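# Pour the ball from its gutter into the roofed box

## Task

Get the ball out of the gutter it is resting in and into the box next to that same arm. The box has a roof and one open side. Moving, raising, rotating or tilting the box beyond a small amount is a failure, and so is knocking or placing anything outside the work area. Pouring the ball in is allowed. The task fails if the ball ends up noticeably lower than the table tops at any moment when no robot is carrying it. A gutter holds the ball only while its open end is raised above the other; if its handle is held vertical, the ball rolls out. Arm bases in metres, with headings in degrees counter-clockwise from +x: arm1 x=-1.78 y=-0.12 z=+0.95 facing +1; arm2 x=+0.00 y=-0.08 z=+0.87 facing +89; arm3 x=+1.78 y=+0.21 z=+0.94 facing +180. To finish, open the grippers and move the arms away. The ball has to stay in the box on its own; anything held there only by a robot does not count.

## Robot and tools

Robots: three identical i2rt Big YAM arms named arm1, arm2 and arm3. Each has six revolute joints, a two-finger gripper and a wrist camera. With joints 1 and 6 at 0 and the hand level and pointing forward, the wrist camera rides on top of the hand, looking toward the fingertips. The hand reaches roughly 1.0 m from the joint 1 axis. Loose objects may occasionally get a short push from outside.

Frame: a single shared scene frame, origin on the floor, +z up, distances in metres. The hand point lies midway between the fingertips. The hand's z axis runs along the fingers and the fingers close along its y axis.

Tool execute_actions: arguments "actions" (a list holding exactly one action or none) and optional "cameras". An action is an object keyed by robot name; each robot entry holds "joints", an object mapping joint names to absolute targets (not offsets from the current position). Any subset of arms and joints may be given; all start together and may end at different times. Joint names, units and ranges: joint1_rad -2.879 to 2.879 (base yaw; positive is counter-clockwise seen from above; 0 unfolds the arm along its base heading); joint2_rad 0 to 3.141 (shoulder; 0 has the upper arm pointing back roughly level, increasing lifts it up then forward); joint3_rad 0 to 3.019 (elbow; 0 is fully folded, increasing opens); joint4_rad -1.692 to 1.57 (hand pitch; positive tilts fingers up); joint5_rad -1.57 to 1.57 (hand swings sideways; positive toward the arm's right); joint6_rad -2.094 to 2.094 (hand roll; positive is clockwise viewed from behind the hand); gripper_m 0 to 0.093 (fingertip gap in metres; grip force about 50 to 62 N per pad, lower on some). Tolerances counted as reached: ±0.045, ±0.14, ±0.09, ±0.055, ±0.03, ±0.035 rad for joints 1 to 6 and ±0.003 m for the gripper. Each joint moves at its own speed, so the hand can sweep a wide arc between postures. An unknown key or out-of-range number rejects the whole call and nothing moves. "cameras" lists names from arm1_cam_wrist, arm2_cam_wrist, arm3_cam_wrist, cam_end_1, cam_end_2, cam_gap_1, cam_gap_2, cam_side, cam_top, or "all"; omitted, null or ["all"] means every camera, [] means none. An empty actions list just reports state and images.

Results: each robot's joint_positions, a joint_status per commanded joint, an on_its_own section for things not commanded this call ("held at" gives the target a joint is holding, not where it is), and a "pictures" line naming the cameras in image order. joint_status words: "off_target" means it settled elsewhere and may still push. "contact_stop" means it stopped on contact and now holds where it is. "time_out" means it could not finish; it keeps its target or a nearer one (at most 0.375, 0.375, 0.113, 0.225, 0.075, 0.3 rad away for joints 1 to 6) and keeps pushing, and will move on if freed; send its reported position to relieve the push. "not_followed" together with a "joint command not followed" line (often with "cause:") means a self/inter-arm collision check blocked those arm targets; the gripper part still runs, and the arm may retry the blocked targets with later actions. A joint or arm left out of an action may still be pushing toward an older target. Targets very close to the current position may produce no motion. Joints carrying a load sag.

Tool wait: "seconds" from 0 to 10; commands nothing new and returns the same as an empty action.

Tool zoom_image: "camera" (one of the nine names) and "region" [x0, y0, x1, y1] in pixels of that camera's most recent full image, origin top-left, no larger than 504 by 504.

Tool finished_scene: "scene", the integer number of the current scene. It ends the scene permanently after the last command is held, reports success, and the next scene's task arrives in its result. Only call it once the ball is in the box and the arms are released and clear.

Cameras: the six room cameras are pinhole with radial distortion, 504x504; wrist cameras are fisheye, 616x616. Calibration (K, distortion, T_world_to_cam mapping scene frame to camera frame) is given beforehand and can be off by a couple of degrees and several millimetres; wrist camera poses follow from reported joints and can be further off.

Avoid: pressing two robots hard together (fails and ends the run) and hard hits between arms; the collision check may react late and ignores fingers, gripper housings and wrist cameras. The arm does not stop on contact and can push very hard, so avoid pressing into the table, box or gutter. Never push, lift or tilt the box. Keep the ball above table height unless a robot is carrying it; tip the gutter only over the box opening. Motor heat: holding loads or pushing heats motors; a MOTOR HOT line appears from 85 °C, and at 100 °C an OVER-TEMPERATURE FAULT makes that arm and gripper go limp and fall, with joints reporting "limit_stop_at_motor_heat" (resend targets afterward). A reported stop in one call cancels your later motion, wait and finished_scene calls in the same reply.

Each tool is called after "Emit:" in YAML: its name, and indented under it one key for each argument.

## Session

Emit:
execute_actions:
  actions: []

Scene clock: 0.00 s.
arm1.joint_positions: joint1_rad=-0.030 joint2_rad=+0.539 joint3_rad=+1.432 joint4_rad=-1.483 joint5_rad=-0.042 joint6_rad=-0.161 gripper_m=+0.094
arm1.joint_status: not commanded
arm1.hand: x=-1.5999 y=-0.1129 z=+1.4896 quat_wxyz=(-0.467, +0.078, -0.881, +0.024) (m; scene frame)
arm2.joint_positions: joint1_rad=+0.285 joint2_rad=+0.569 joint3_rad=+1.463 joint4_rad=-1.204 joint5_rad=-0.229 joint6_rad=-0.693 gripper_m=+0.094
arm2.joint_status: not commanded
arm2.hand: x=-0.0998 y=+0.1123 z=+1.4865 quat_wxyz=(-0.443, +0.787, -0.172, -0.392) (m; scene frame)
arm3.joint_positions: joint1_rad=+0.205 joint2_rad=+0.589 joint3_rad=+1.419 joint4_rad=-1.535 joint5_rad=+0.098 joint6_rad=+0.043 gripper_m=+0.094
arm3.joint_status: not commanded
arm3.hand: x=+1.5898 y=+0.1941 z=+1.4551 quat_wxyz=(+0.006, +0.906, +0.050, -0.420) (m; scene frame)
pictures: arm1_cam_wrist, arm2_cam_wrist, arm3_cam_wrist, cam_end_1, cam_end_2, cam_gap_1, cam_gap_2, cam_side, cam_top
Images, in order (width x height): arm1_cam_wrist 616x616, arm2_cam_wrist 616x616, arm3_cam_wrist 616x616, cam_end_1 504x504, cam_end_2 504x504, cam_gap_1 504x504, cam_gap_2 504x504, cam_side 504x504, cam_top 504x504.

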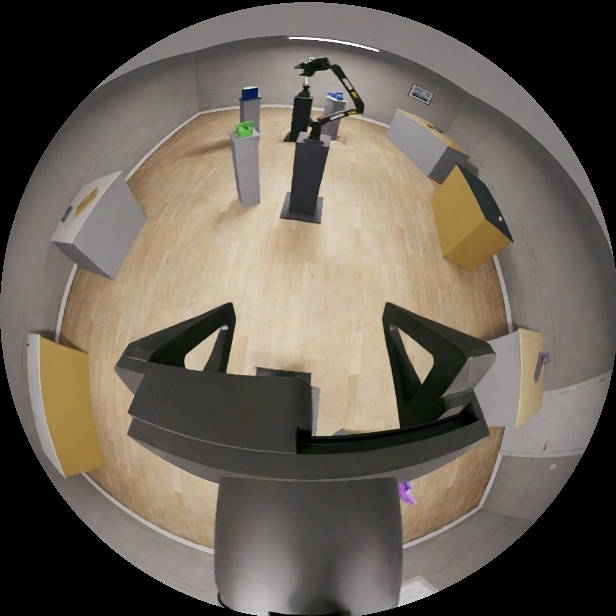

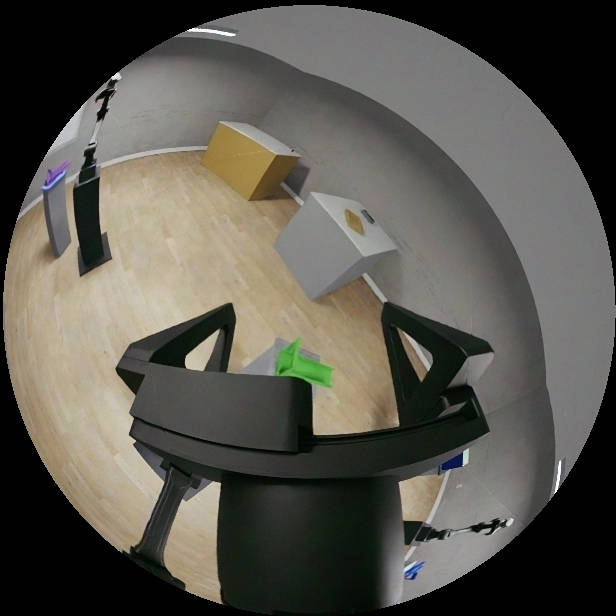

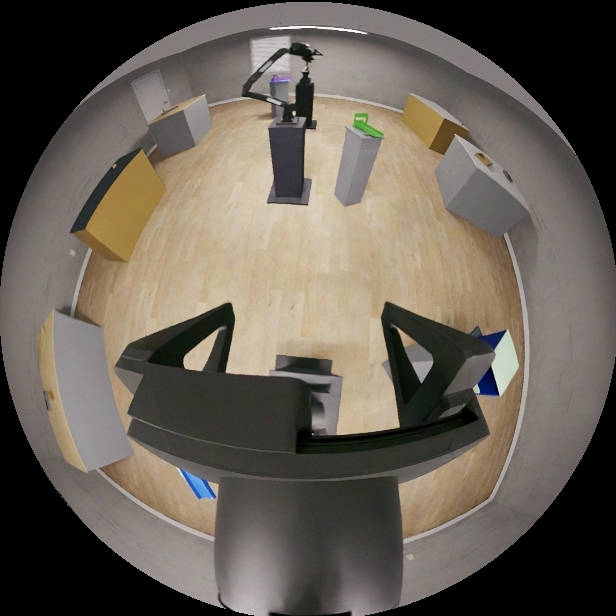

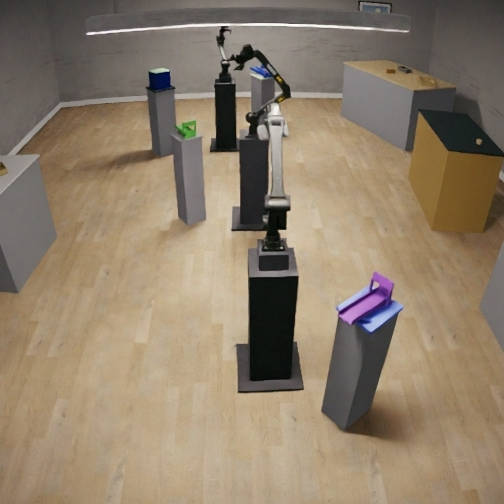

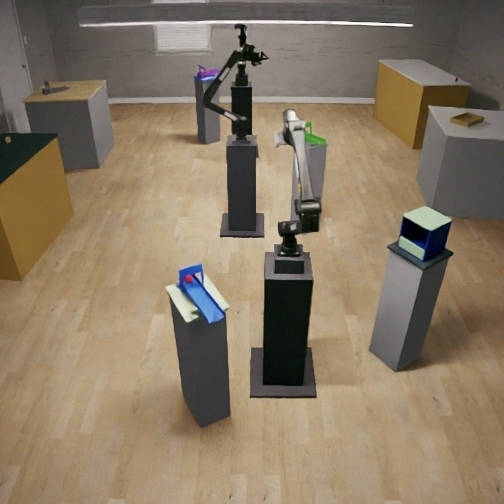

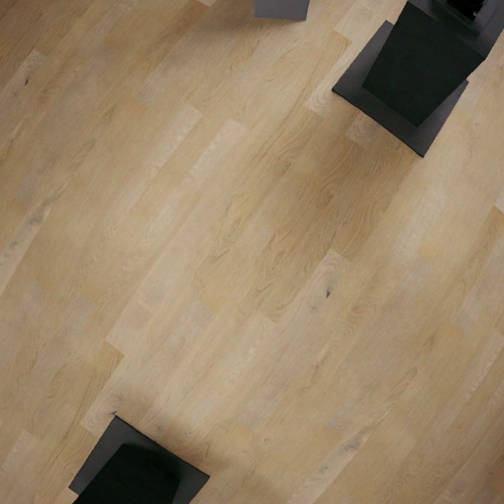

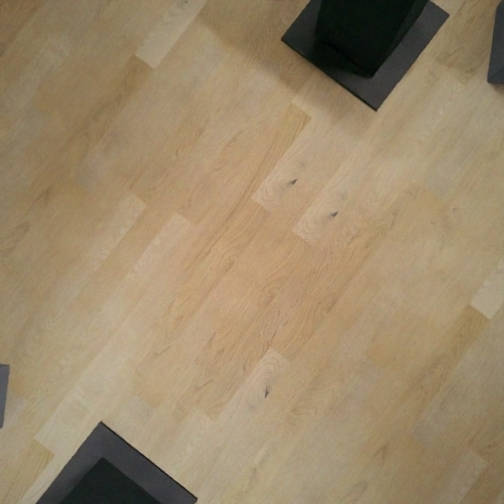

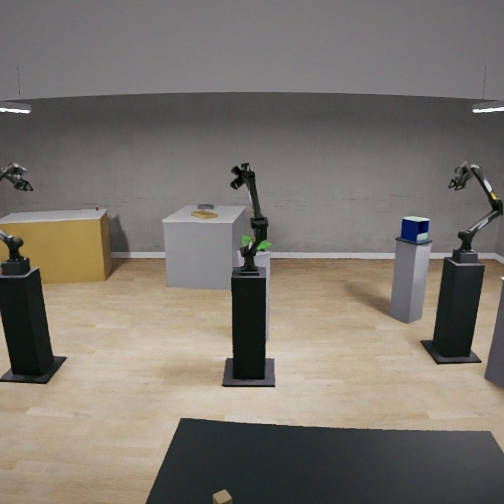

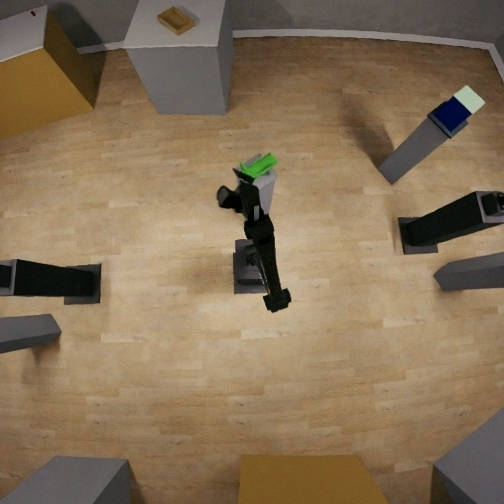

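Emit:
zoom_image:
  camera: "cam_end_2"
  region: [140, 240, 260, 360]

Emit:
zoom_image:
  camera: "cam_end_2"
  region: [370, 190, 470, 290]

Emit:
zoom_image:
  camera: "cam_end_1"
  region: [130, 50, 290, 170]

Emit:
zoom_image:
  camera: "cam_side"
  region: [380, 150, 504, 274]

Region (140, 240, 260, 360) of cam_end_2's 504x504 image, scaled by 4.200, with more detail than that image has.

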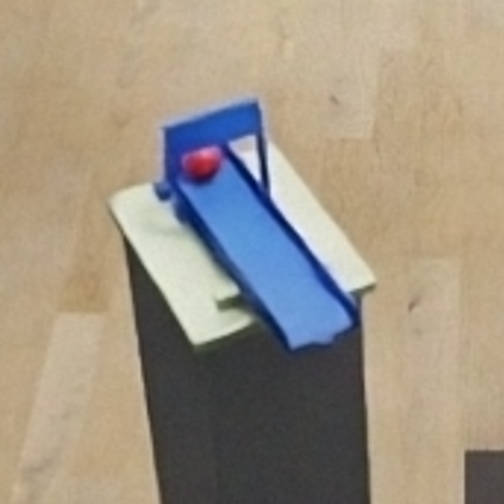

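Region (370, 190, 470, 290) of cam_end_2's 504x504 image, scaled by 5.040, with more detail than that image has.

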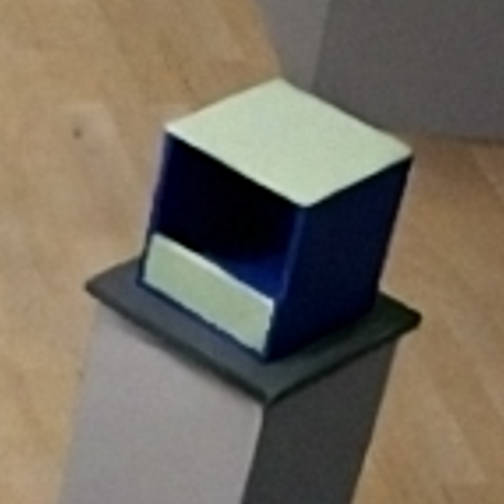

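Region (130, 50, 290, 170) of cam_end_1's 504x504 image, scaled by 3.150, with more detail than that image has; it fills the top 378 rows of this view, and the rest is white.

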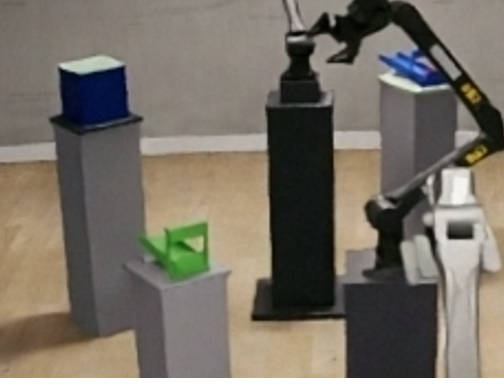

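Region (380, 150, 504, 274) of cam_side's 504x504 image, scaled by 4.065, with more detail than that image has.

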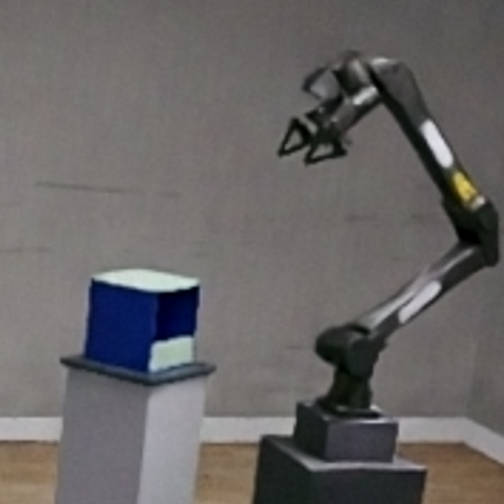

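Emit:
zoom_image:
  camera: "cam_side"
  region: [390, 205, 440, 255]

Emit:
zoom_image:
  camera: "cam_top"
  region: [400, 70, 504, 174]

Emit:
zoom_image:
  camera: "arm3_cam_wrist"
  region: [380, 280, 560, 460]

Emit:
zoom_image:
  camera: "arm3_cam_wrist"
  region: [130, 420, 280, 570]

Region (390, 205, 440, 255) of cam_side's 504x504 image, scaled by 10.080, with more detail than that image has.

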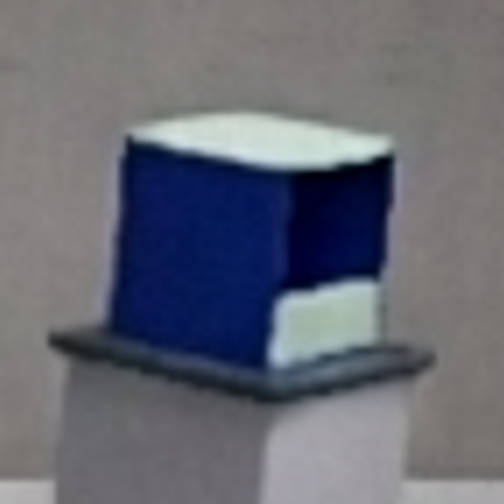

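Region (400, 70, 504, 174) of cam_top's 504x504 image, scaled by 4.846, with more detail than that image has.

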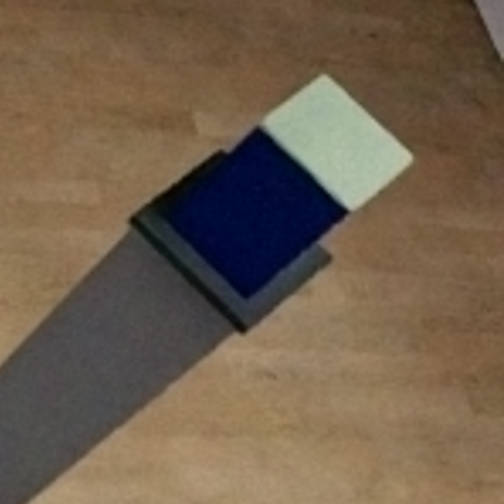

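Region (380, 280, 560, 460) of arm3_cam_wrist's 616x616 image, scaled by 2.800, with more detail than that image has.

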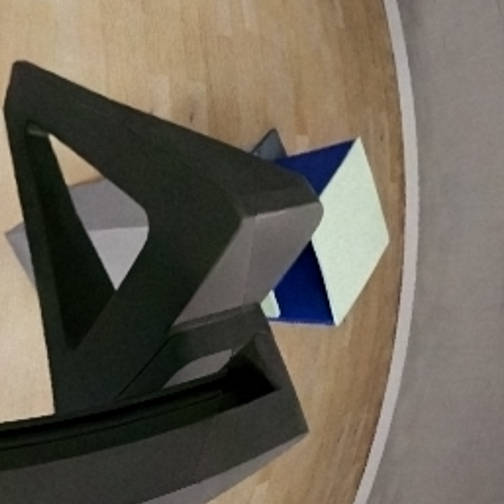

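Region (130, 420, 280, 570) of arm3_cam_wrist's 616x616 image, scaled by 3.360, with more detail than that image has.

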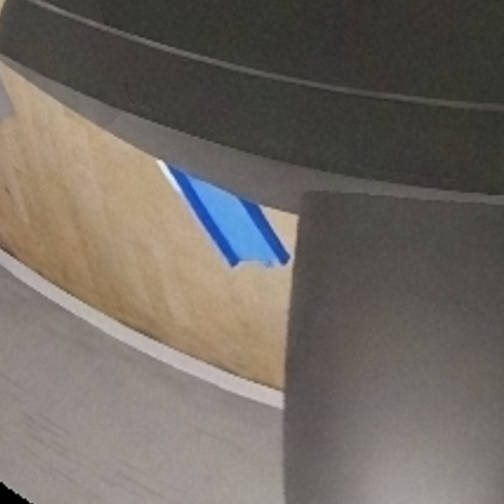

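Emit:
execute_actions:
  actions:
    - {"arm3": {"joints": {"joint1_rad": 2.0, "joint5_rad": 0.0, "joint6_rad": 0.0}}}
  cameras: ["arm3_cam_wrist", "cam_end_2"]

Scene clock: 121.90 s.
arm1.joint_positions: joint1_rad=-0.030 joint2_rad=+0.539 joint3_rad=+1.432 joint4_rad=-1.483 joint5_rad=-0.042 joint6_rad=-0.161 gripper_m=+0.094
arm1.joint_status: not commanded
arm1.hand: x=-1.5999 y=-0.1129 z=+1.4896 quat_wxyz=(-0.467, +0.078, -0.881, +0.024) (m; scene frame)
arm2.joint_positions: joint1_rad=+0.285 joint2_rad=+0.569 joint3_rad=+1.463 joint4_rad=-1.204 joint5_rad=-0.229 joint6_rad=-0.693 gripper_m=+0.094
arm2.joint_status: not commanded
arm2.hand: x=-0.0998 y=+0.1123 z=+1.4865 quat_wxyz=(-0.443, +0.787, -0.172, -0.392) (m; scene frame)
arm3.joint_positions: joint1_rad=+1.988 joint2_rad=+0.589 joint3_rad=+1.419 joint4_rad=-1.535 joint5_rad=+0.001 joint6_rad=+0.006 gripper_m=+0.094
arm3.joint_status: all done
arm3.hand: x=+1.8538 y=+0.0403 z=+1.4552 quat_wxyz=(+0.353, +0.500, +0.757, -0.228) (m; scene frame)
pictures: arm3_cam_wrist, cam_end_2
camera_calibration (this result's frames):
arm3_cam_wrist: T_world_to_cam=[[-0.922764, -0.38536, -0.00188142, 1.72977], [-0.374478, 0.897838, -0.231634, 0.995713], [0.0909515, -0.213039, -0.972801, 1.37831], [0, 0, 0, 1]] pos_world=[1.84368, 0.0662296, 1.57472]
Images, in order (width x height): arm3_cam_wrist 616x616, cam_end_2 504x504.

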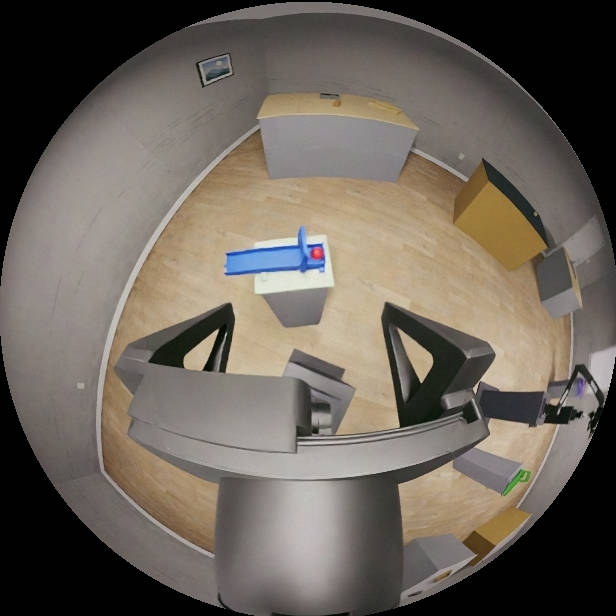

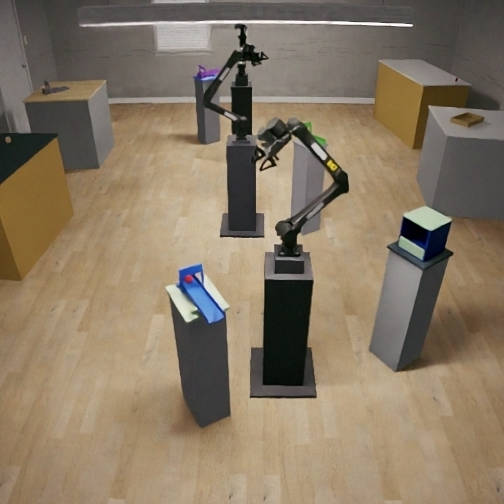

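Emit:
zoom_image:
  camera: "arm3_cam_wrist"
  region: [215, 210, 345, 310]

Region (215, 210, 345, 310) of arm3_cam_wrist's 616x616 image, scaled by 3.877, with more detail than that image has; it fills the top 388 rows of this view, and the rest is white.

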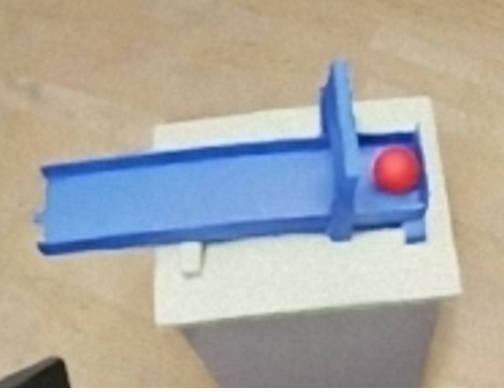

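Emit:
execute_actions:
  actions:
    - {"arm3": {"joints": {"joint4_rad": -0.7}}}
  cameras: []

Emit:
execute_actions:
  actions:
    - {"arm3": {"joints": {"joint3_rad": 0.9}}}
  cameras: []

Emit:
execute_actions:
  actions:
    - {"arm3": {"joints": {"joint2_rad": 1.2}}}
  cameras: ["arm3_cam_wrist"]

Scene clock: 190.50 s.
arm1.joint_positions: joint1_rad=-0.030 joint2_rad=+0.539 joint3_rad=+1.432 joint4_rad=-1.483 joint5_rad=-0.042 joint6_rad=-0.161 gripper_m=+0.094
arm1.joint_status: not commanded
arm1.hand: x=-1.5999 y=-0.1129 z=+1.4896 quat_wxyz=(-0.467, +0.078, -0.881, +0.024) (m; scene frame)
arm2.joint_positions: joint1_rad=+0.285 joint2_rad=+0.569 joint3_rad=+1.463 joint4_rad=-1.204 joint5_rad=-0.229 joint6_rad=-0.693 gripper_m=+0.094
arm2.joint_status: not commanded
arm2.hand: x=-0.0998 y=+0.1123 z=+1.4865 quat_wxyz=(-0.443, +0.787, -0.172, -0.392) (m; scene frame)
arm3.joint_positions: joint1_rad=+1.988 joint2_rad=+0.589 joint3_rad=+1.419 joint4_rad=-0.717 joint5_rad=+0.001 joint6_rad=+0.006 gripper_m=+0.094
arm3.joint_status: all done
arm3.hand: x=+1.8760 y=-0.0120 z=+1.6423 quat_wxyz=(+0.626, +0.367, +0.555, -0.407) (m; scene frame)
pictures: none
No camera images: the call's "cameras" was empty. Leave "cameras" out to get every camera's image.

Scene clock: 191.70 s.
arm1.joint_positions: joint1_rad=-0.030 joint2_rad=+0.539 joint3_rad=+1.432 joint4_rad=-1.483 joint5_rad=-0.042 joint6_rad=-0.161 gripper_m=+0.094
arm1.joint_status: not commanded
arm1.hand: x=-1.5999 y=-0.1129 z=+1.4896 quat_wxyz=(-0.467, +0.078, -0.881, +0.024) (m; scene frame)
arm2.joint_positions: joint1_rad=+0.285 joint2_rad=+0.569 joint3_rad=+1.463 joint4_rad=-1.204 joint5_rad=-0.229 joint6_rad=-0.693 gripper_m=+0.094
arm2.joint_status: not commanded
arm2.hand: x=-0.0998 y=+0.1123 z=+1.4865 quat_wxyz=(-0.443, +0.787, -0.172, -0.392) (m; scene frame)
arm3.joint_positions: joint1_rad=+1.988 joint2_rad=+0.596 joint3_rad=+0.907 joint4_rad=-0.705 joint5_rad=+0.001 joint6_rad=+0.006 gripper_m=+0.094
arm3.joint_status: all done
arm3.hand: x=+1.9130 y=-0.0949 z=+1.3573 quat_wxyz=(+0.466, +0.458, +0.694, -0.302) (m; scene frame)
pictures: none
No camera images: the call's "cameras" was empty. Leave "cameras" out to get every camera's image.

Scene clock: 193.00 s.
arm1.joint_positions: joint1_rad=-0.030 joint2_rad=+0.539 joint3_rad=+1.432 joint4_rad=-1.483 joint5_rad=-0.042 joint6_rad=-0.161 gripper_m=+0.094
arm1.joint_status: not commanded
arm1.hand: x=-1.5999 y=-0.1129 z=+1.4896 quat_wxyz=(-0.467, +0.078, -0.881, +0.024) (m; scene frame)
arm2.joint_positions: joint1_rad=+0.285 joint2_rad=+0.569 joint3_rad=+1.463 joint4_rad=-1.204 joint5_rad=-0.229 joint6_rad=-0.693 gripper_m=+0.094
arm2.joint_status: not commanded
arm2.hand: x=-0.0998 y=+0.1123 z=+1.4865 quat_wxyz=(-0.443, +0.787, -0.172, -0.392) (m; scene frame)
arm3.joint_positions: joint1_rad=+1.988 joint2_rad=+1.199 joint3_rad=+0.907 joint4_rad=-0.705 joint5_rad=+0.001 joint6_rad=+0.006 gripper_m=+0.094
arm3.joint_status: all done
arm3.hand: x=+1.9574 y=-0.1954 z=+1.1270 quat_wxyz=(+0.238, +0.528, +0.800, -0.154) (m; scene frame)
pictures: arm3_cam_wrist
camera_calibration (this result's frames):
arm3_cam_wrist: T_world_to_cam=[[-0.922422, -0.386177, 0.0024593, 1.72823], [-0.385377, 0.920886, 0.0587676, 0.868707], [-0.0249594, 0.0532608, -0.998269, 1.30696], [0, 0, 0, 1]] pos_world=[1.96156, -0.202188, 1.24939]
Images, in order (width x height): arm3_cam_wrist 616x616.

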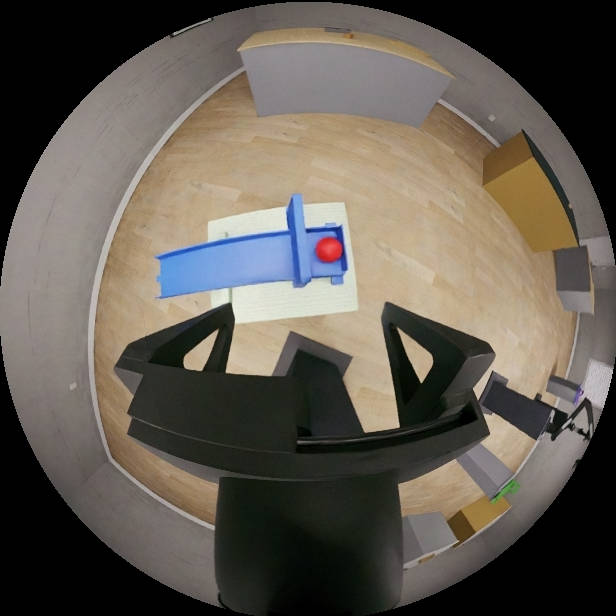

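Emit:
zoom_image:
  camera: "arm3_cam_wrist"
  region: [150, 180, 370, 330]

Emit:
zoom_image:
  camera: "arm3_cam_wrist"
  region: [270, 185, 370, 295]

Region (150, 180, 370, 330) of arm3_cam_wrist's 616x616 image, scaled by 2.291, with more detail than that image has; it fills the top 344 rows of this view, and the rest is white.

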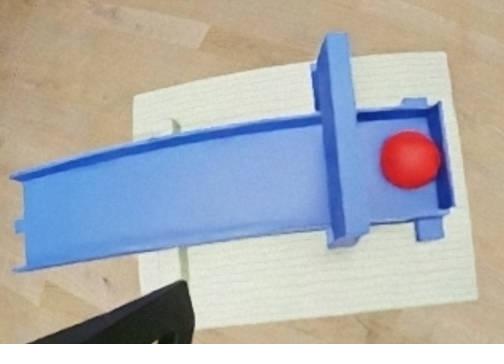

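Region (270, 185, 370, 295) of arm3_cam_wrist's 616x616 image, scaled by 4.582, with more detail than that image has; it fills the left 458 columns of this view, and the rest is white.

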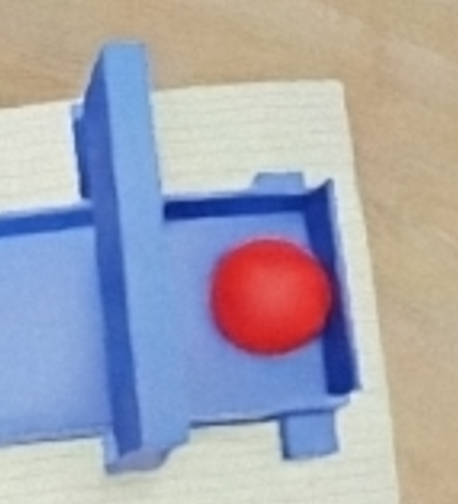

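Emit:
execute_actions:
  actions:
    - {"arm3": {"joints": {"joint1_rad": 1.806, "joint2_rad": 1.885, "joint3_rad": 1.431, "joint4_rad": -1.117, "joint5_rad": -0.3, "joint6_rad": 1.33, "gripper_m": 0.06}}}
  cameras: ["arm3_cam_wrist", "cam_end_2"]

Scene clock: 315.03 s.
arm1.joint_positions: joint1_rad=-0.030 joint2_rad=+0.539 joint3_rad=+1.432 joint4_rad=-1.483 joint5_rad=-0.042 joint6_rad=-0.161 gripper_m=+0.094
arm1.joint_status: not commanded
arm1.hand: x=-1.5999 y=-0.1129 z=+1.4896 quat_wxyz=(-0.467, +0.078, -0.881, +0.024) (m; scene frame)
arm2.joint_positions: joint1_rad=+0.285 joint2_rad=+0.569 joint3_rad=+1.463 joint4_rad=-1.204 joint5_rad=-0.229 joint6_rad=-0.693 gripper_m=+0.094
arm2.joint_status: not commanded
arm2.hand: x=-0.0998 y=+0.1123 z=+1.4865 quat_wxyz=(-0.443, +0.787, -0.172, -0.392) (m; scene frame)
arm3.joint_positions: joint1_rad=+1.804 joint2_rad=+1.886 joint3_rad=+1.381 joint4_rad=-1.109 joint5_rad=-0.297 joint6_rad=+1.322 gripper_m=+0.060
arm3.joint_status: all done
arm3.hand: x=+1.9469 y=-0.2886 z=+0.9818 quat_wxyz=(-0.019, +0.962, +0.230, +0.149) (m; scene frame)
pictures: arm3_cam_wrist, cam_end_2
camera_calibration (this result's frames):
arm3_cam_wrist: T_world_to_cam=[[-0.447619, 0.89402, -0.0191101, 1.14915], [0.524677, 0.279881, 0.803978, -1.72941], [0.724121, 0.349849, -0.594352, -0.602634], [0, 0, 0, 1]] pos_world=[1.85814, -0.3325, 1.05419]
Images, in order (width x height): arm3_cam_wrist 616x616, cam_end_2 504x504.

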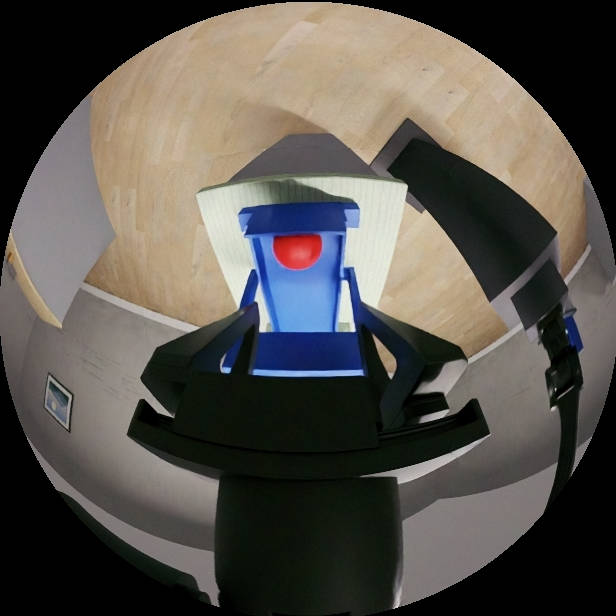

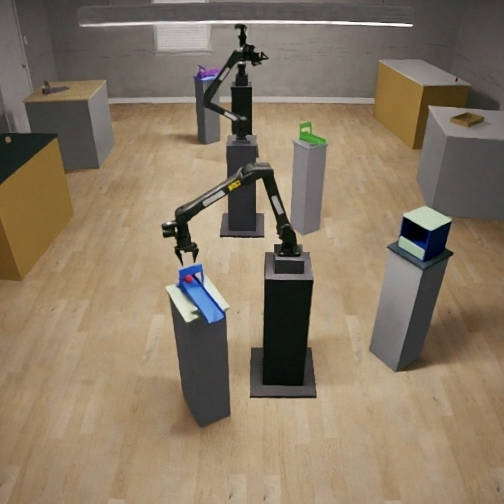

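Emit:
zoom_image:
  camera: "arm3_cam_wrist"
  region: [180, 160, 430, 410]

Emit:
zoom_image:
  camera: "cam_end_2"
  region: [140, 200, 260, 320]

Region (180, 160, 430, 410) of arm3_cam_wrist's 616x616 image, scaled by 2.016, with more detail than that image has.

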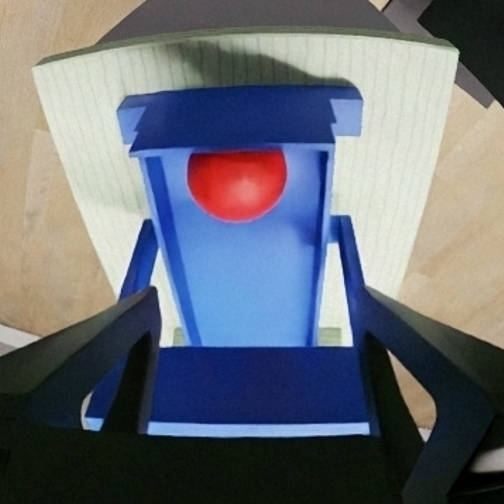

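Region (140, 200, 260, 320) of cam_end_2's 504x504 image, scaled by 4.200, with more detail than that image has.

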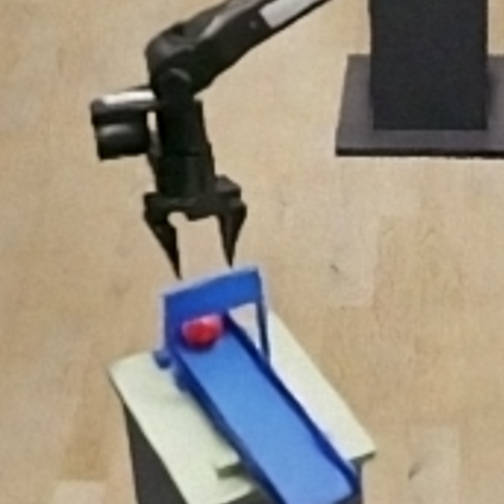

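Emit:
execute_actions:
  actions:
    - {"arm3": {"joints": {"joint1_rad": 1.838, "joint2_rad": 1.942, "joint3_rad": 1.338, "joint4_rad": -0.973, "joint5_rad": -0.3, "joint6_rad": 1.36, "gripper_m": 0.05}}}
  cameras: ["arm3_cam_wrist", "cam_end_2"]

Scene clock: 398.37 s.
arm1.joint_positions: joint1_rad=-0.030 joint2_rad=+0.539 joint3_rad=+1.432 joint4_rad=-1.483 joint5_rad=-0.042 joint6_rad=-0.161 gripper_m=+0.094
arm1.joint_status: not commanded
arm1.hand: x=-1.5999 y=-0.1129 z=+1.4896 quat_wxyz=(-0.467, +0.078, -0.881, +0.024) (m; scene frame)
arm2.joint_positions: joint1_rad=+0.285 joint2_rad=+0.569 joint3_rad=+1.463 joint4_rad=-1.204 joint5_rad=-0.229 joint6_rad=-0.693 gripper_m=+0.094
arm2.joint_status: not commanded
arm2.hand: x=-0.0998 y=+0.1123 z=+1.4865 quat_wxyz=(-0.443, +0.787, -0.172, -0.392) (m; scene frame)
arm3.joint_positions: joint1_rad=+1.829 joint2_rad=+1.922 joint3_rad=+1.348 joint4_rad=-0.984 joint5_rad=-0.297 joint6_rad=+1.352 gripper_m=+0.050
arm3.joint_status: all done
arm3.hand: x=+1.9626 y=-0.2955 z=+0.9522 quat_wxyz=(+0.004, +0.961, +0.231, +0.149) (m; scene frame)
pictures: arm3_cam_wrist, cam_end_2
camera_calibration (this result's frames):
arm3_cam_wrist: T_world_to_cam=[[-0.443774, 0.893796, -0.0647565, 1.19763], [0.516959, 0.314358, 0.796199, -1.67912], [0.731996, 0.319856, -0.60156, -0.646633], [0, 0, 0, 1]] pos_world=[1.87285, -0.335763, 1.02548]
Images, in order (width x height): arm3_cam_wrist 616x616, cam_end_2 504x504.

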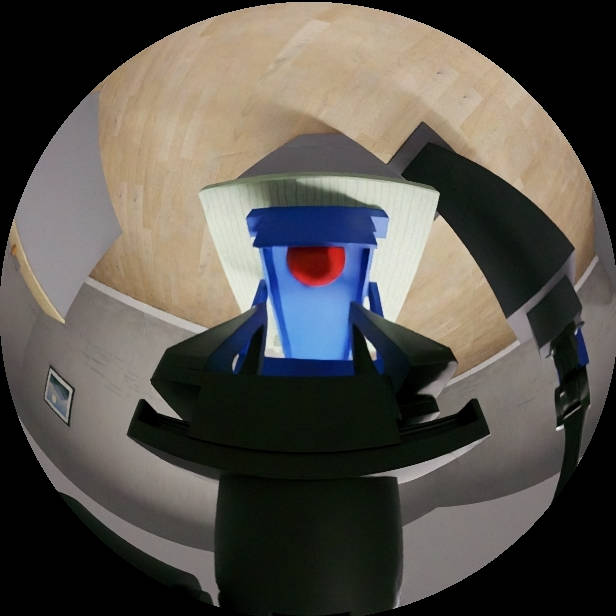

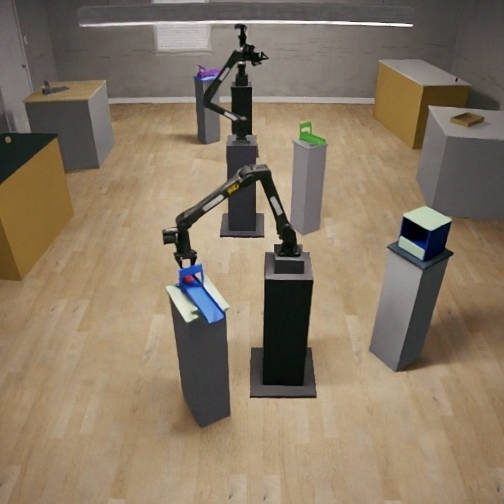

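Emit:
zoom_image:
  camera: "arm3_cam_wrist"
  region: [220, 190, 410, 380]

Emit:
zoom_image:
  camera: "cam_end_2"
  region: [150, 220, 240, 310]

Region (220, 190, 410, 380) of arm3_cam_wrist's 616x616 image, scaled by 2.653, with more detail than that image has.

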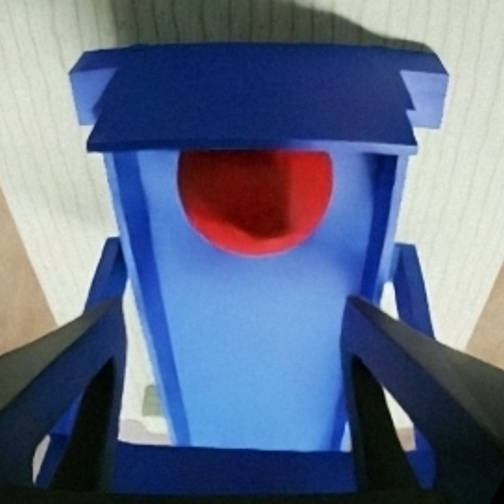

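Region (150, 220, 240, 310) of cam_end_2's 504x504 image, scaled by 5.600, with more detail than that image has.

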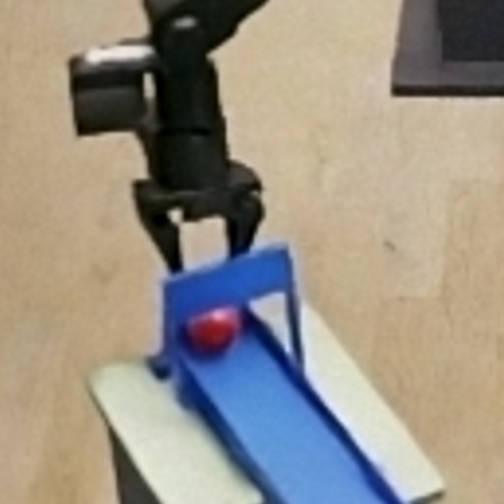

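Emit:
execute_actions:
  actions:
    - {"arm3": {"joints": {"joint1_rad": 1.825, "joint2_rad": 1.988, "joint3_rad": 1.308, "joint4_rad": -0.905, "gripper_m": 0.046}}}
  cameras: ["arm3_cam_wrist", "cam_end_2"]

Emit:
zoom_image:
  camera: "arm3_cam_wrist"
  region: [220, 190, 410, 380]

Emit:
zoom_image:
  camera: "cam_end_2"
  region: [150, 220, 240, 310]

Scene clock: 448.77 s.
arm1.joint_positions: joint1_rad=-0.030 joint2_rad=+0.539 joint3_rad=+1.432 joint4_rad=-1.483 joint5_rad=-0.042 joint6_rad=-0.161 gripper_m=+0.094
arm1.joint_status: not commanded
arm1.hand: x=-1.5999 y=-0.1129 z=+1.4896 quat_wxyz=(-0.467, +0.078, -0.881, +0.024) (m; scene frame)
arm2.joint_positions: joint1_rad=+0.285 joint2_rad=+0.569 joint3_rad=+1.463 joint4_rad=-1.204 joint5_rad=-0.229 joint6_rad=-0.693 gripper_m=+0.094
arm2.joint_status: not commanded
arm2.hand: x=-0.0998 y=+0.1123 z=+1.4865 quat_wxyz=(-0.443, +0.787, -0.172, -0.392) (m; scene frame)
arm3.joint_positions: joint1_rad=+1.829 joint2_rad=+1.971 joint3_rad=+1.316 joint4_rad=-0.915 joint5_rad=-0.297 joint6_rad=+1.353 gripper_m=+0.046
arm3.joint_status: all done
arm3.hand: x=+1.9616 y=-0.2912 z=+0.9173 quat_wxyz=(-0.002, +0.962, +0.230, +0.149) (m; scene frame)
pictures: arm3_cam_wrist, cam_end_2
camera_calibration (this result's frames):
arm3_cam_wrist: T_world_to_cam=[[-0.443653, 0.894624, -0.0530986, 1.18034], [0.51943, 0.304968, 0.79824, -1.66164], [0.730318, 0.32656, -0.599995, -0.664458], [0, 0, 0, 1]] pos_world=[1.87203, -0.332232, 0.990389]
Images, in order (width x height): arm3_cam_wrist 616x616, cam_end_2 504x504.

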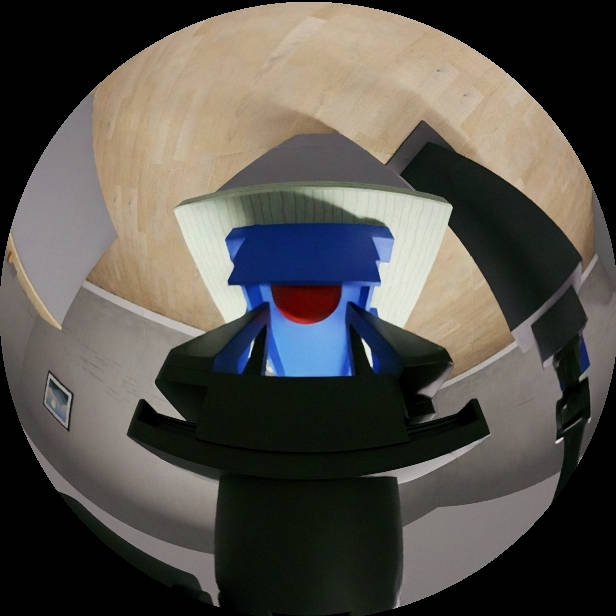

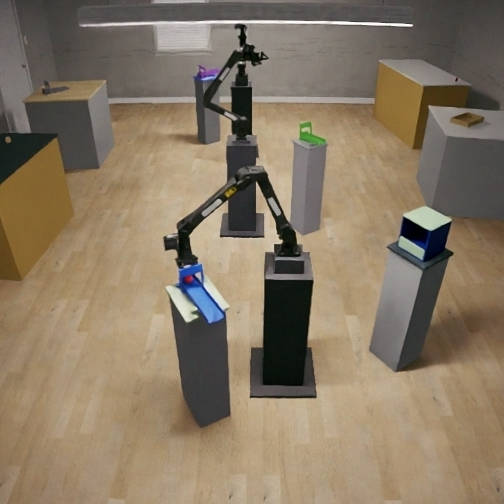

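Region (220, 190, 410, 380) of arm3_cam_wrist's 616x616 image, scaled by 2.653, with more detail than that image has.

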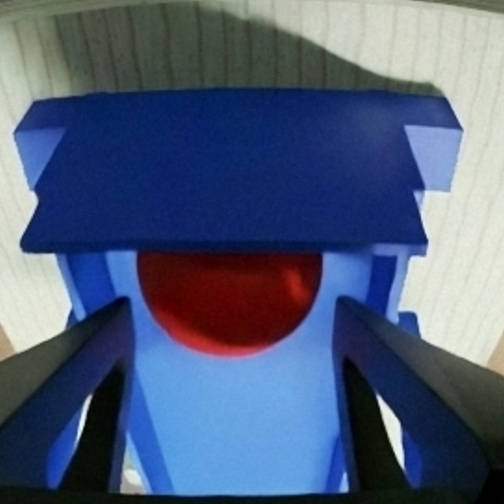

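Region (150, 220, 240, 310) of cam_end_2's 504x504 image, scaled by 5.600, with more detail than that image has.

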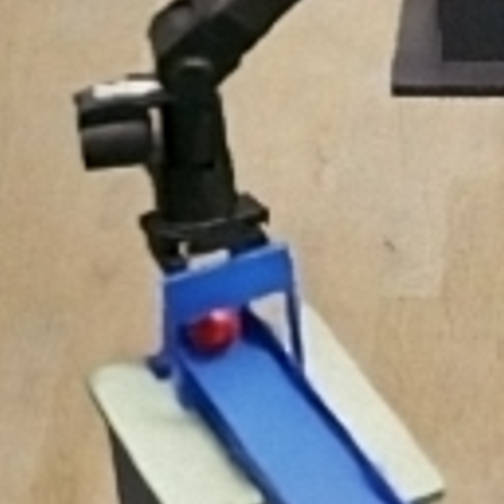

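Emit:
execute_actions:
  actions:
    - {"arm3": {"joints": {"joint2_rad": 2.023, "joint3_rad": 1.295, "joint4_rad": -0.857}}}
  cameras: ["arm3_cam_wrist", "cam_end_2"]

Emit:
zoom_image:
  camera: "arm3_cam_wrist"
  region: [220, 190, 410, 380]

Scene clock: 472.13 s.
arm1.joint_positions: joint1_rad=-0.030 joint2_rad=+0.539 joint3_rad=+1.432 joint4_rad=-1.483 joint5_rad=-0.042 joint6_rad=-0.161 gripper_m=+0.094
arm1.joint_status: not commanded
arm1.hand: x=-1.5999 y=-0.1129 z=+1.4896 quat_wxyz=(-0.467, +0.078, -0.881, +0.024) (m; scene frame)
arm2.joint_positions: joint1_rad=+0.285 joint2_rad=+0.569 joint3_rad=+1.463 joint4_rad=-1.204 joint5_rad=-0.229 joint6_rad=-0.693 gripper_m=+0.094
arm2.joint_status: not commanded
arm2.hand: x=-0.0998 y=+0.1123 z=+1.4865 quat_wxyz=(-0.443, +0.787, -0.172, -0.392) (m; scene frame)
arm3.joint_positions: joint1_rad=+1.829 joint2_rad=+1.996 joint3_rad=+1.309 joint4_rad=-0.866 joint5_rad=-0.298 joint6_rad=+1.353 gripper_m=+0.046
arm3.joint_status: all done
arm3.hand: x=+1.9628 y=-0.2952 z=+0.9021 quat_wxyz=(+0.006, +0.961, +0.231, +0.150) (m; scene frame)
pictures: arm3_cam_wrist, cam_end_2
camera_calibration (this result's frames):
arm3_cam_wrist: T_world_to_cam=[[-0.443315, 0.893656, -0.0696458, 1.19772], [0.515522, 0.317753, 0.795783, -1.63529], [0.733286, 0.316879, -0.601564, -0.680366], [0, 0, 0, 1]] pos_world=[1.87289, -0.335137, 0.975466]
Images, in order (width x height): arm3_cam_wrist 616x616, cam_end_2 504x504.

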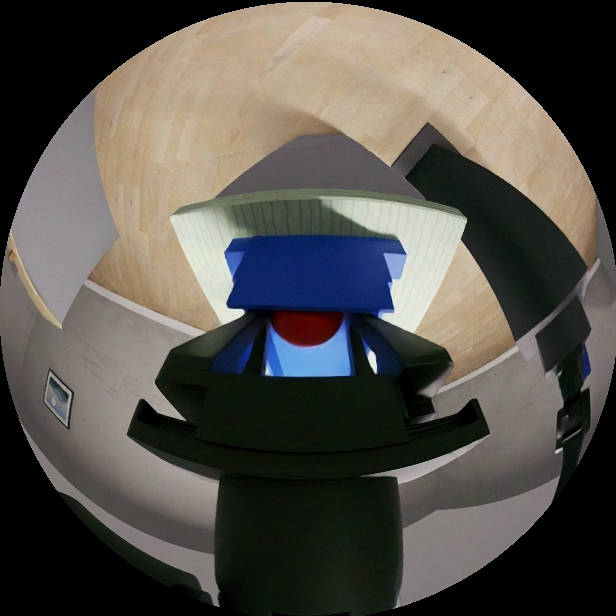

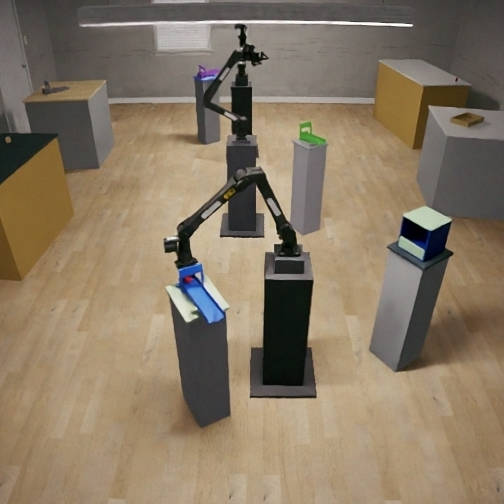

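Region (220, 190, 410, 380) of arm3_cam_wrist's 616x616 image, scaled by 2.653, with more detail than that image has.

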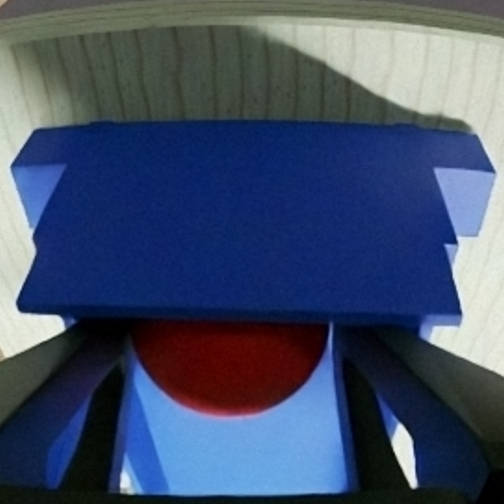

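Emit:
execute_actions:
  actions:
    - {"arm3": {"joints": {"joint2_rad": 2.042, "joint3_rad": 1.285, "joint4_rad": -0.85}}}
  cameras: ["arm3_cam_wrist", "cam_end_2"]

Emit:
zoom_image:
  camera: "arm3_cam_wrist"
  region: [220, 190, 410, 380]

Scene clock: 483.63 s.
arm1.joint_positions: joint1_rad=-0.030 joint2_rad=+0.539 joint3_rad=+1.432 joint4_rad=-1.483 joint5_rad=-0.042 joint6_rad=-0.161 gripper_m=+0.094
arm1.joint_status: not commanded
arm1.hand: x=-1.5999 y=-0.1129 z=+1.4896 quat_wxyz=(-0.467, +0.078, -0.881, +0.024) (m; scene frame)
arm2.joint_positions: joint1_rad=+0.285 joint2_rad=+0.569 joint3_rad=+1.463 joint4_rad=-1.204 joint5_rad=-0.229 joint6_rad=-0.693 gripper_m=+0.094
arm2.joint_status: not commanded
arm2.hand: x=-0.0998 y=+0.1123 z=+1.4865 quat_wxyz=(-0.443, +0.787, -0.172, -0.392) (m; scene frame)
arm3.joint_positions: joint1_rad=+1.829 joint2_rad=+2.003 joint3_rad=+1.303 joint4_rad=-0.858 joint5_rad=-0.303 joint6_rad=+1.356 gripper_m=+0.046
arm3.joint_status: all done
arm3.hand: x=+1.9631 y=-0.2927 z=+0.8969 quat_wxyz=(+0.003, +0.961, +0.230, +0.152) (m; scene frame)
pictures: arm3_cam_wrist, cam_end_2
camera_calibration (this result's frames):
arm3_cam_wrist: T_world_to_cam=[[-0.440889, 0.895276, -0.0640129, 1.18583], [0.513506, 0.31009, 0.800097, -1.63421], [0.736158, 0.319883, -0.596445, -0.693881], [0, 0, 0, 1]] pos_world=[1.8728, -0.332929, 0.969573]
Images, in order (width x height): arm3_cam_wrist 616x616, cam_end_2 504x504.

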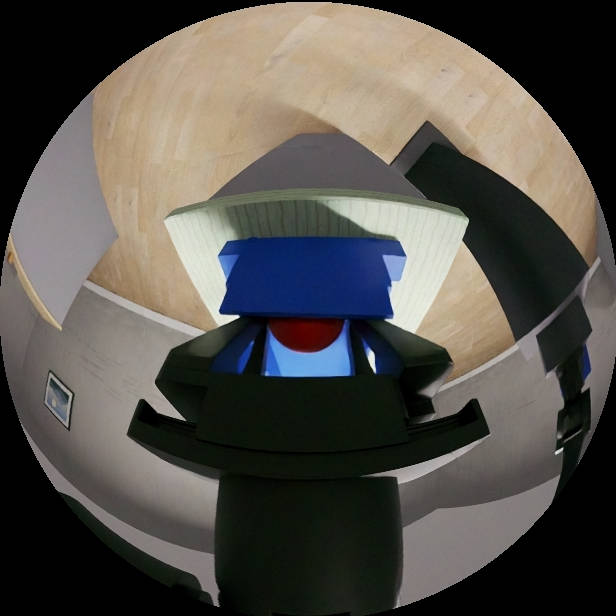

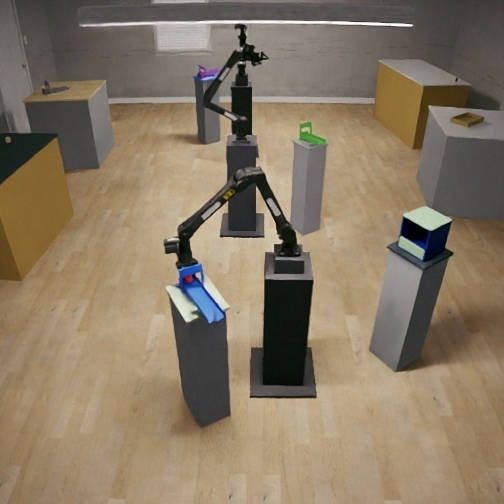

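Region (220, 190, 410, 380) of arm3_cam_wrist's 616x616 image, scaled by 2.653, with more detail than that image has.

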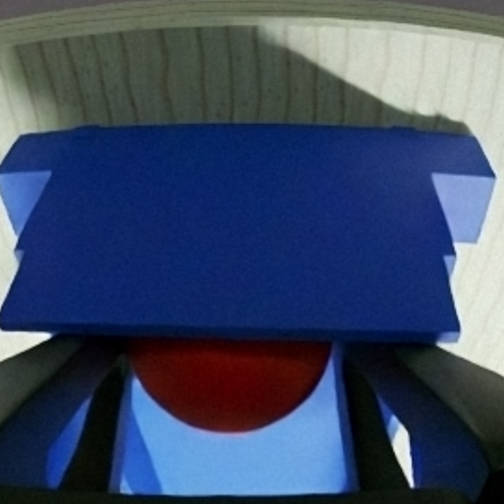

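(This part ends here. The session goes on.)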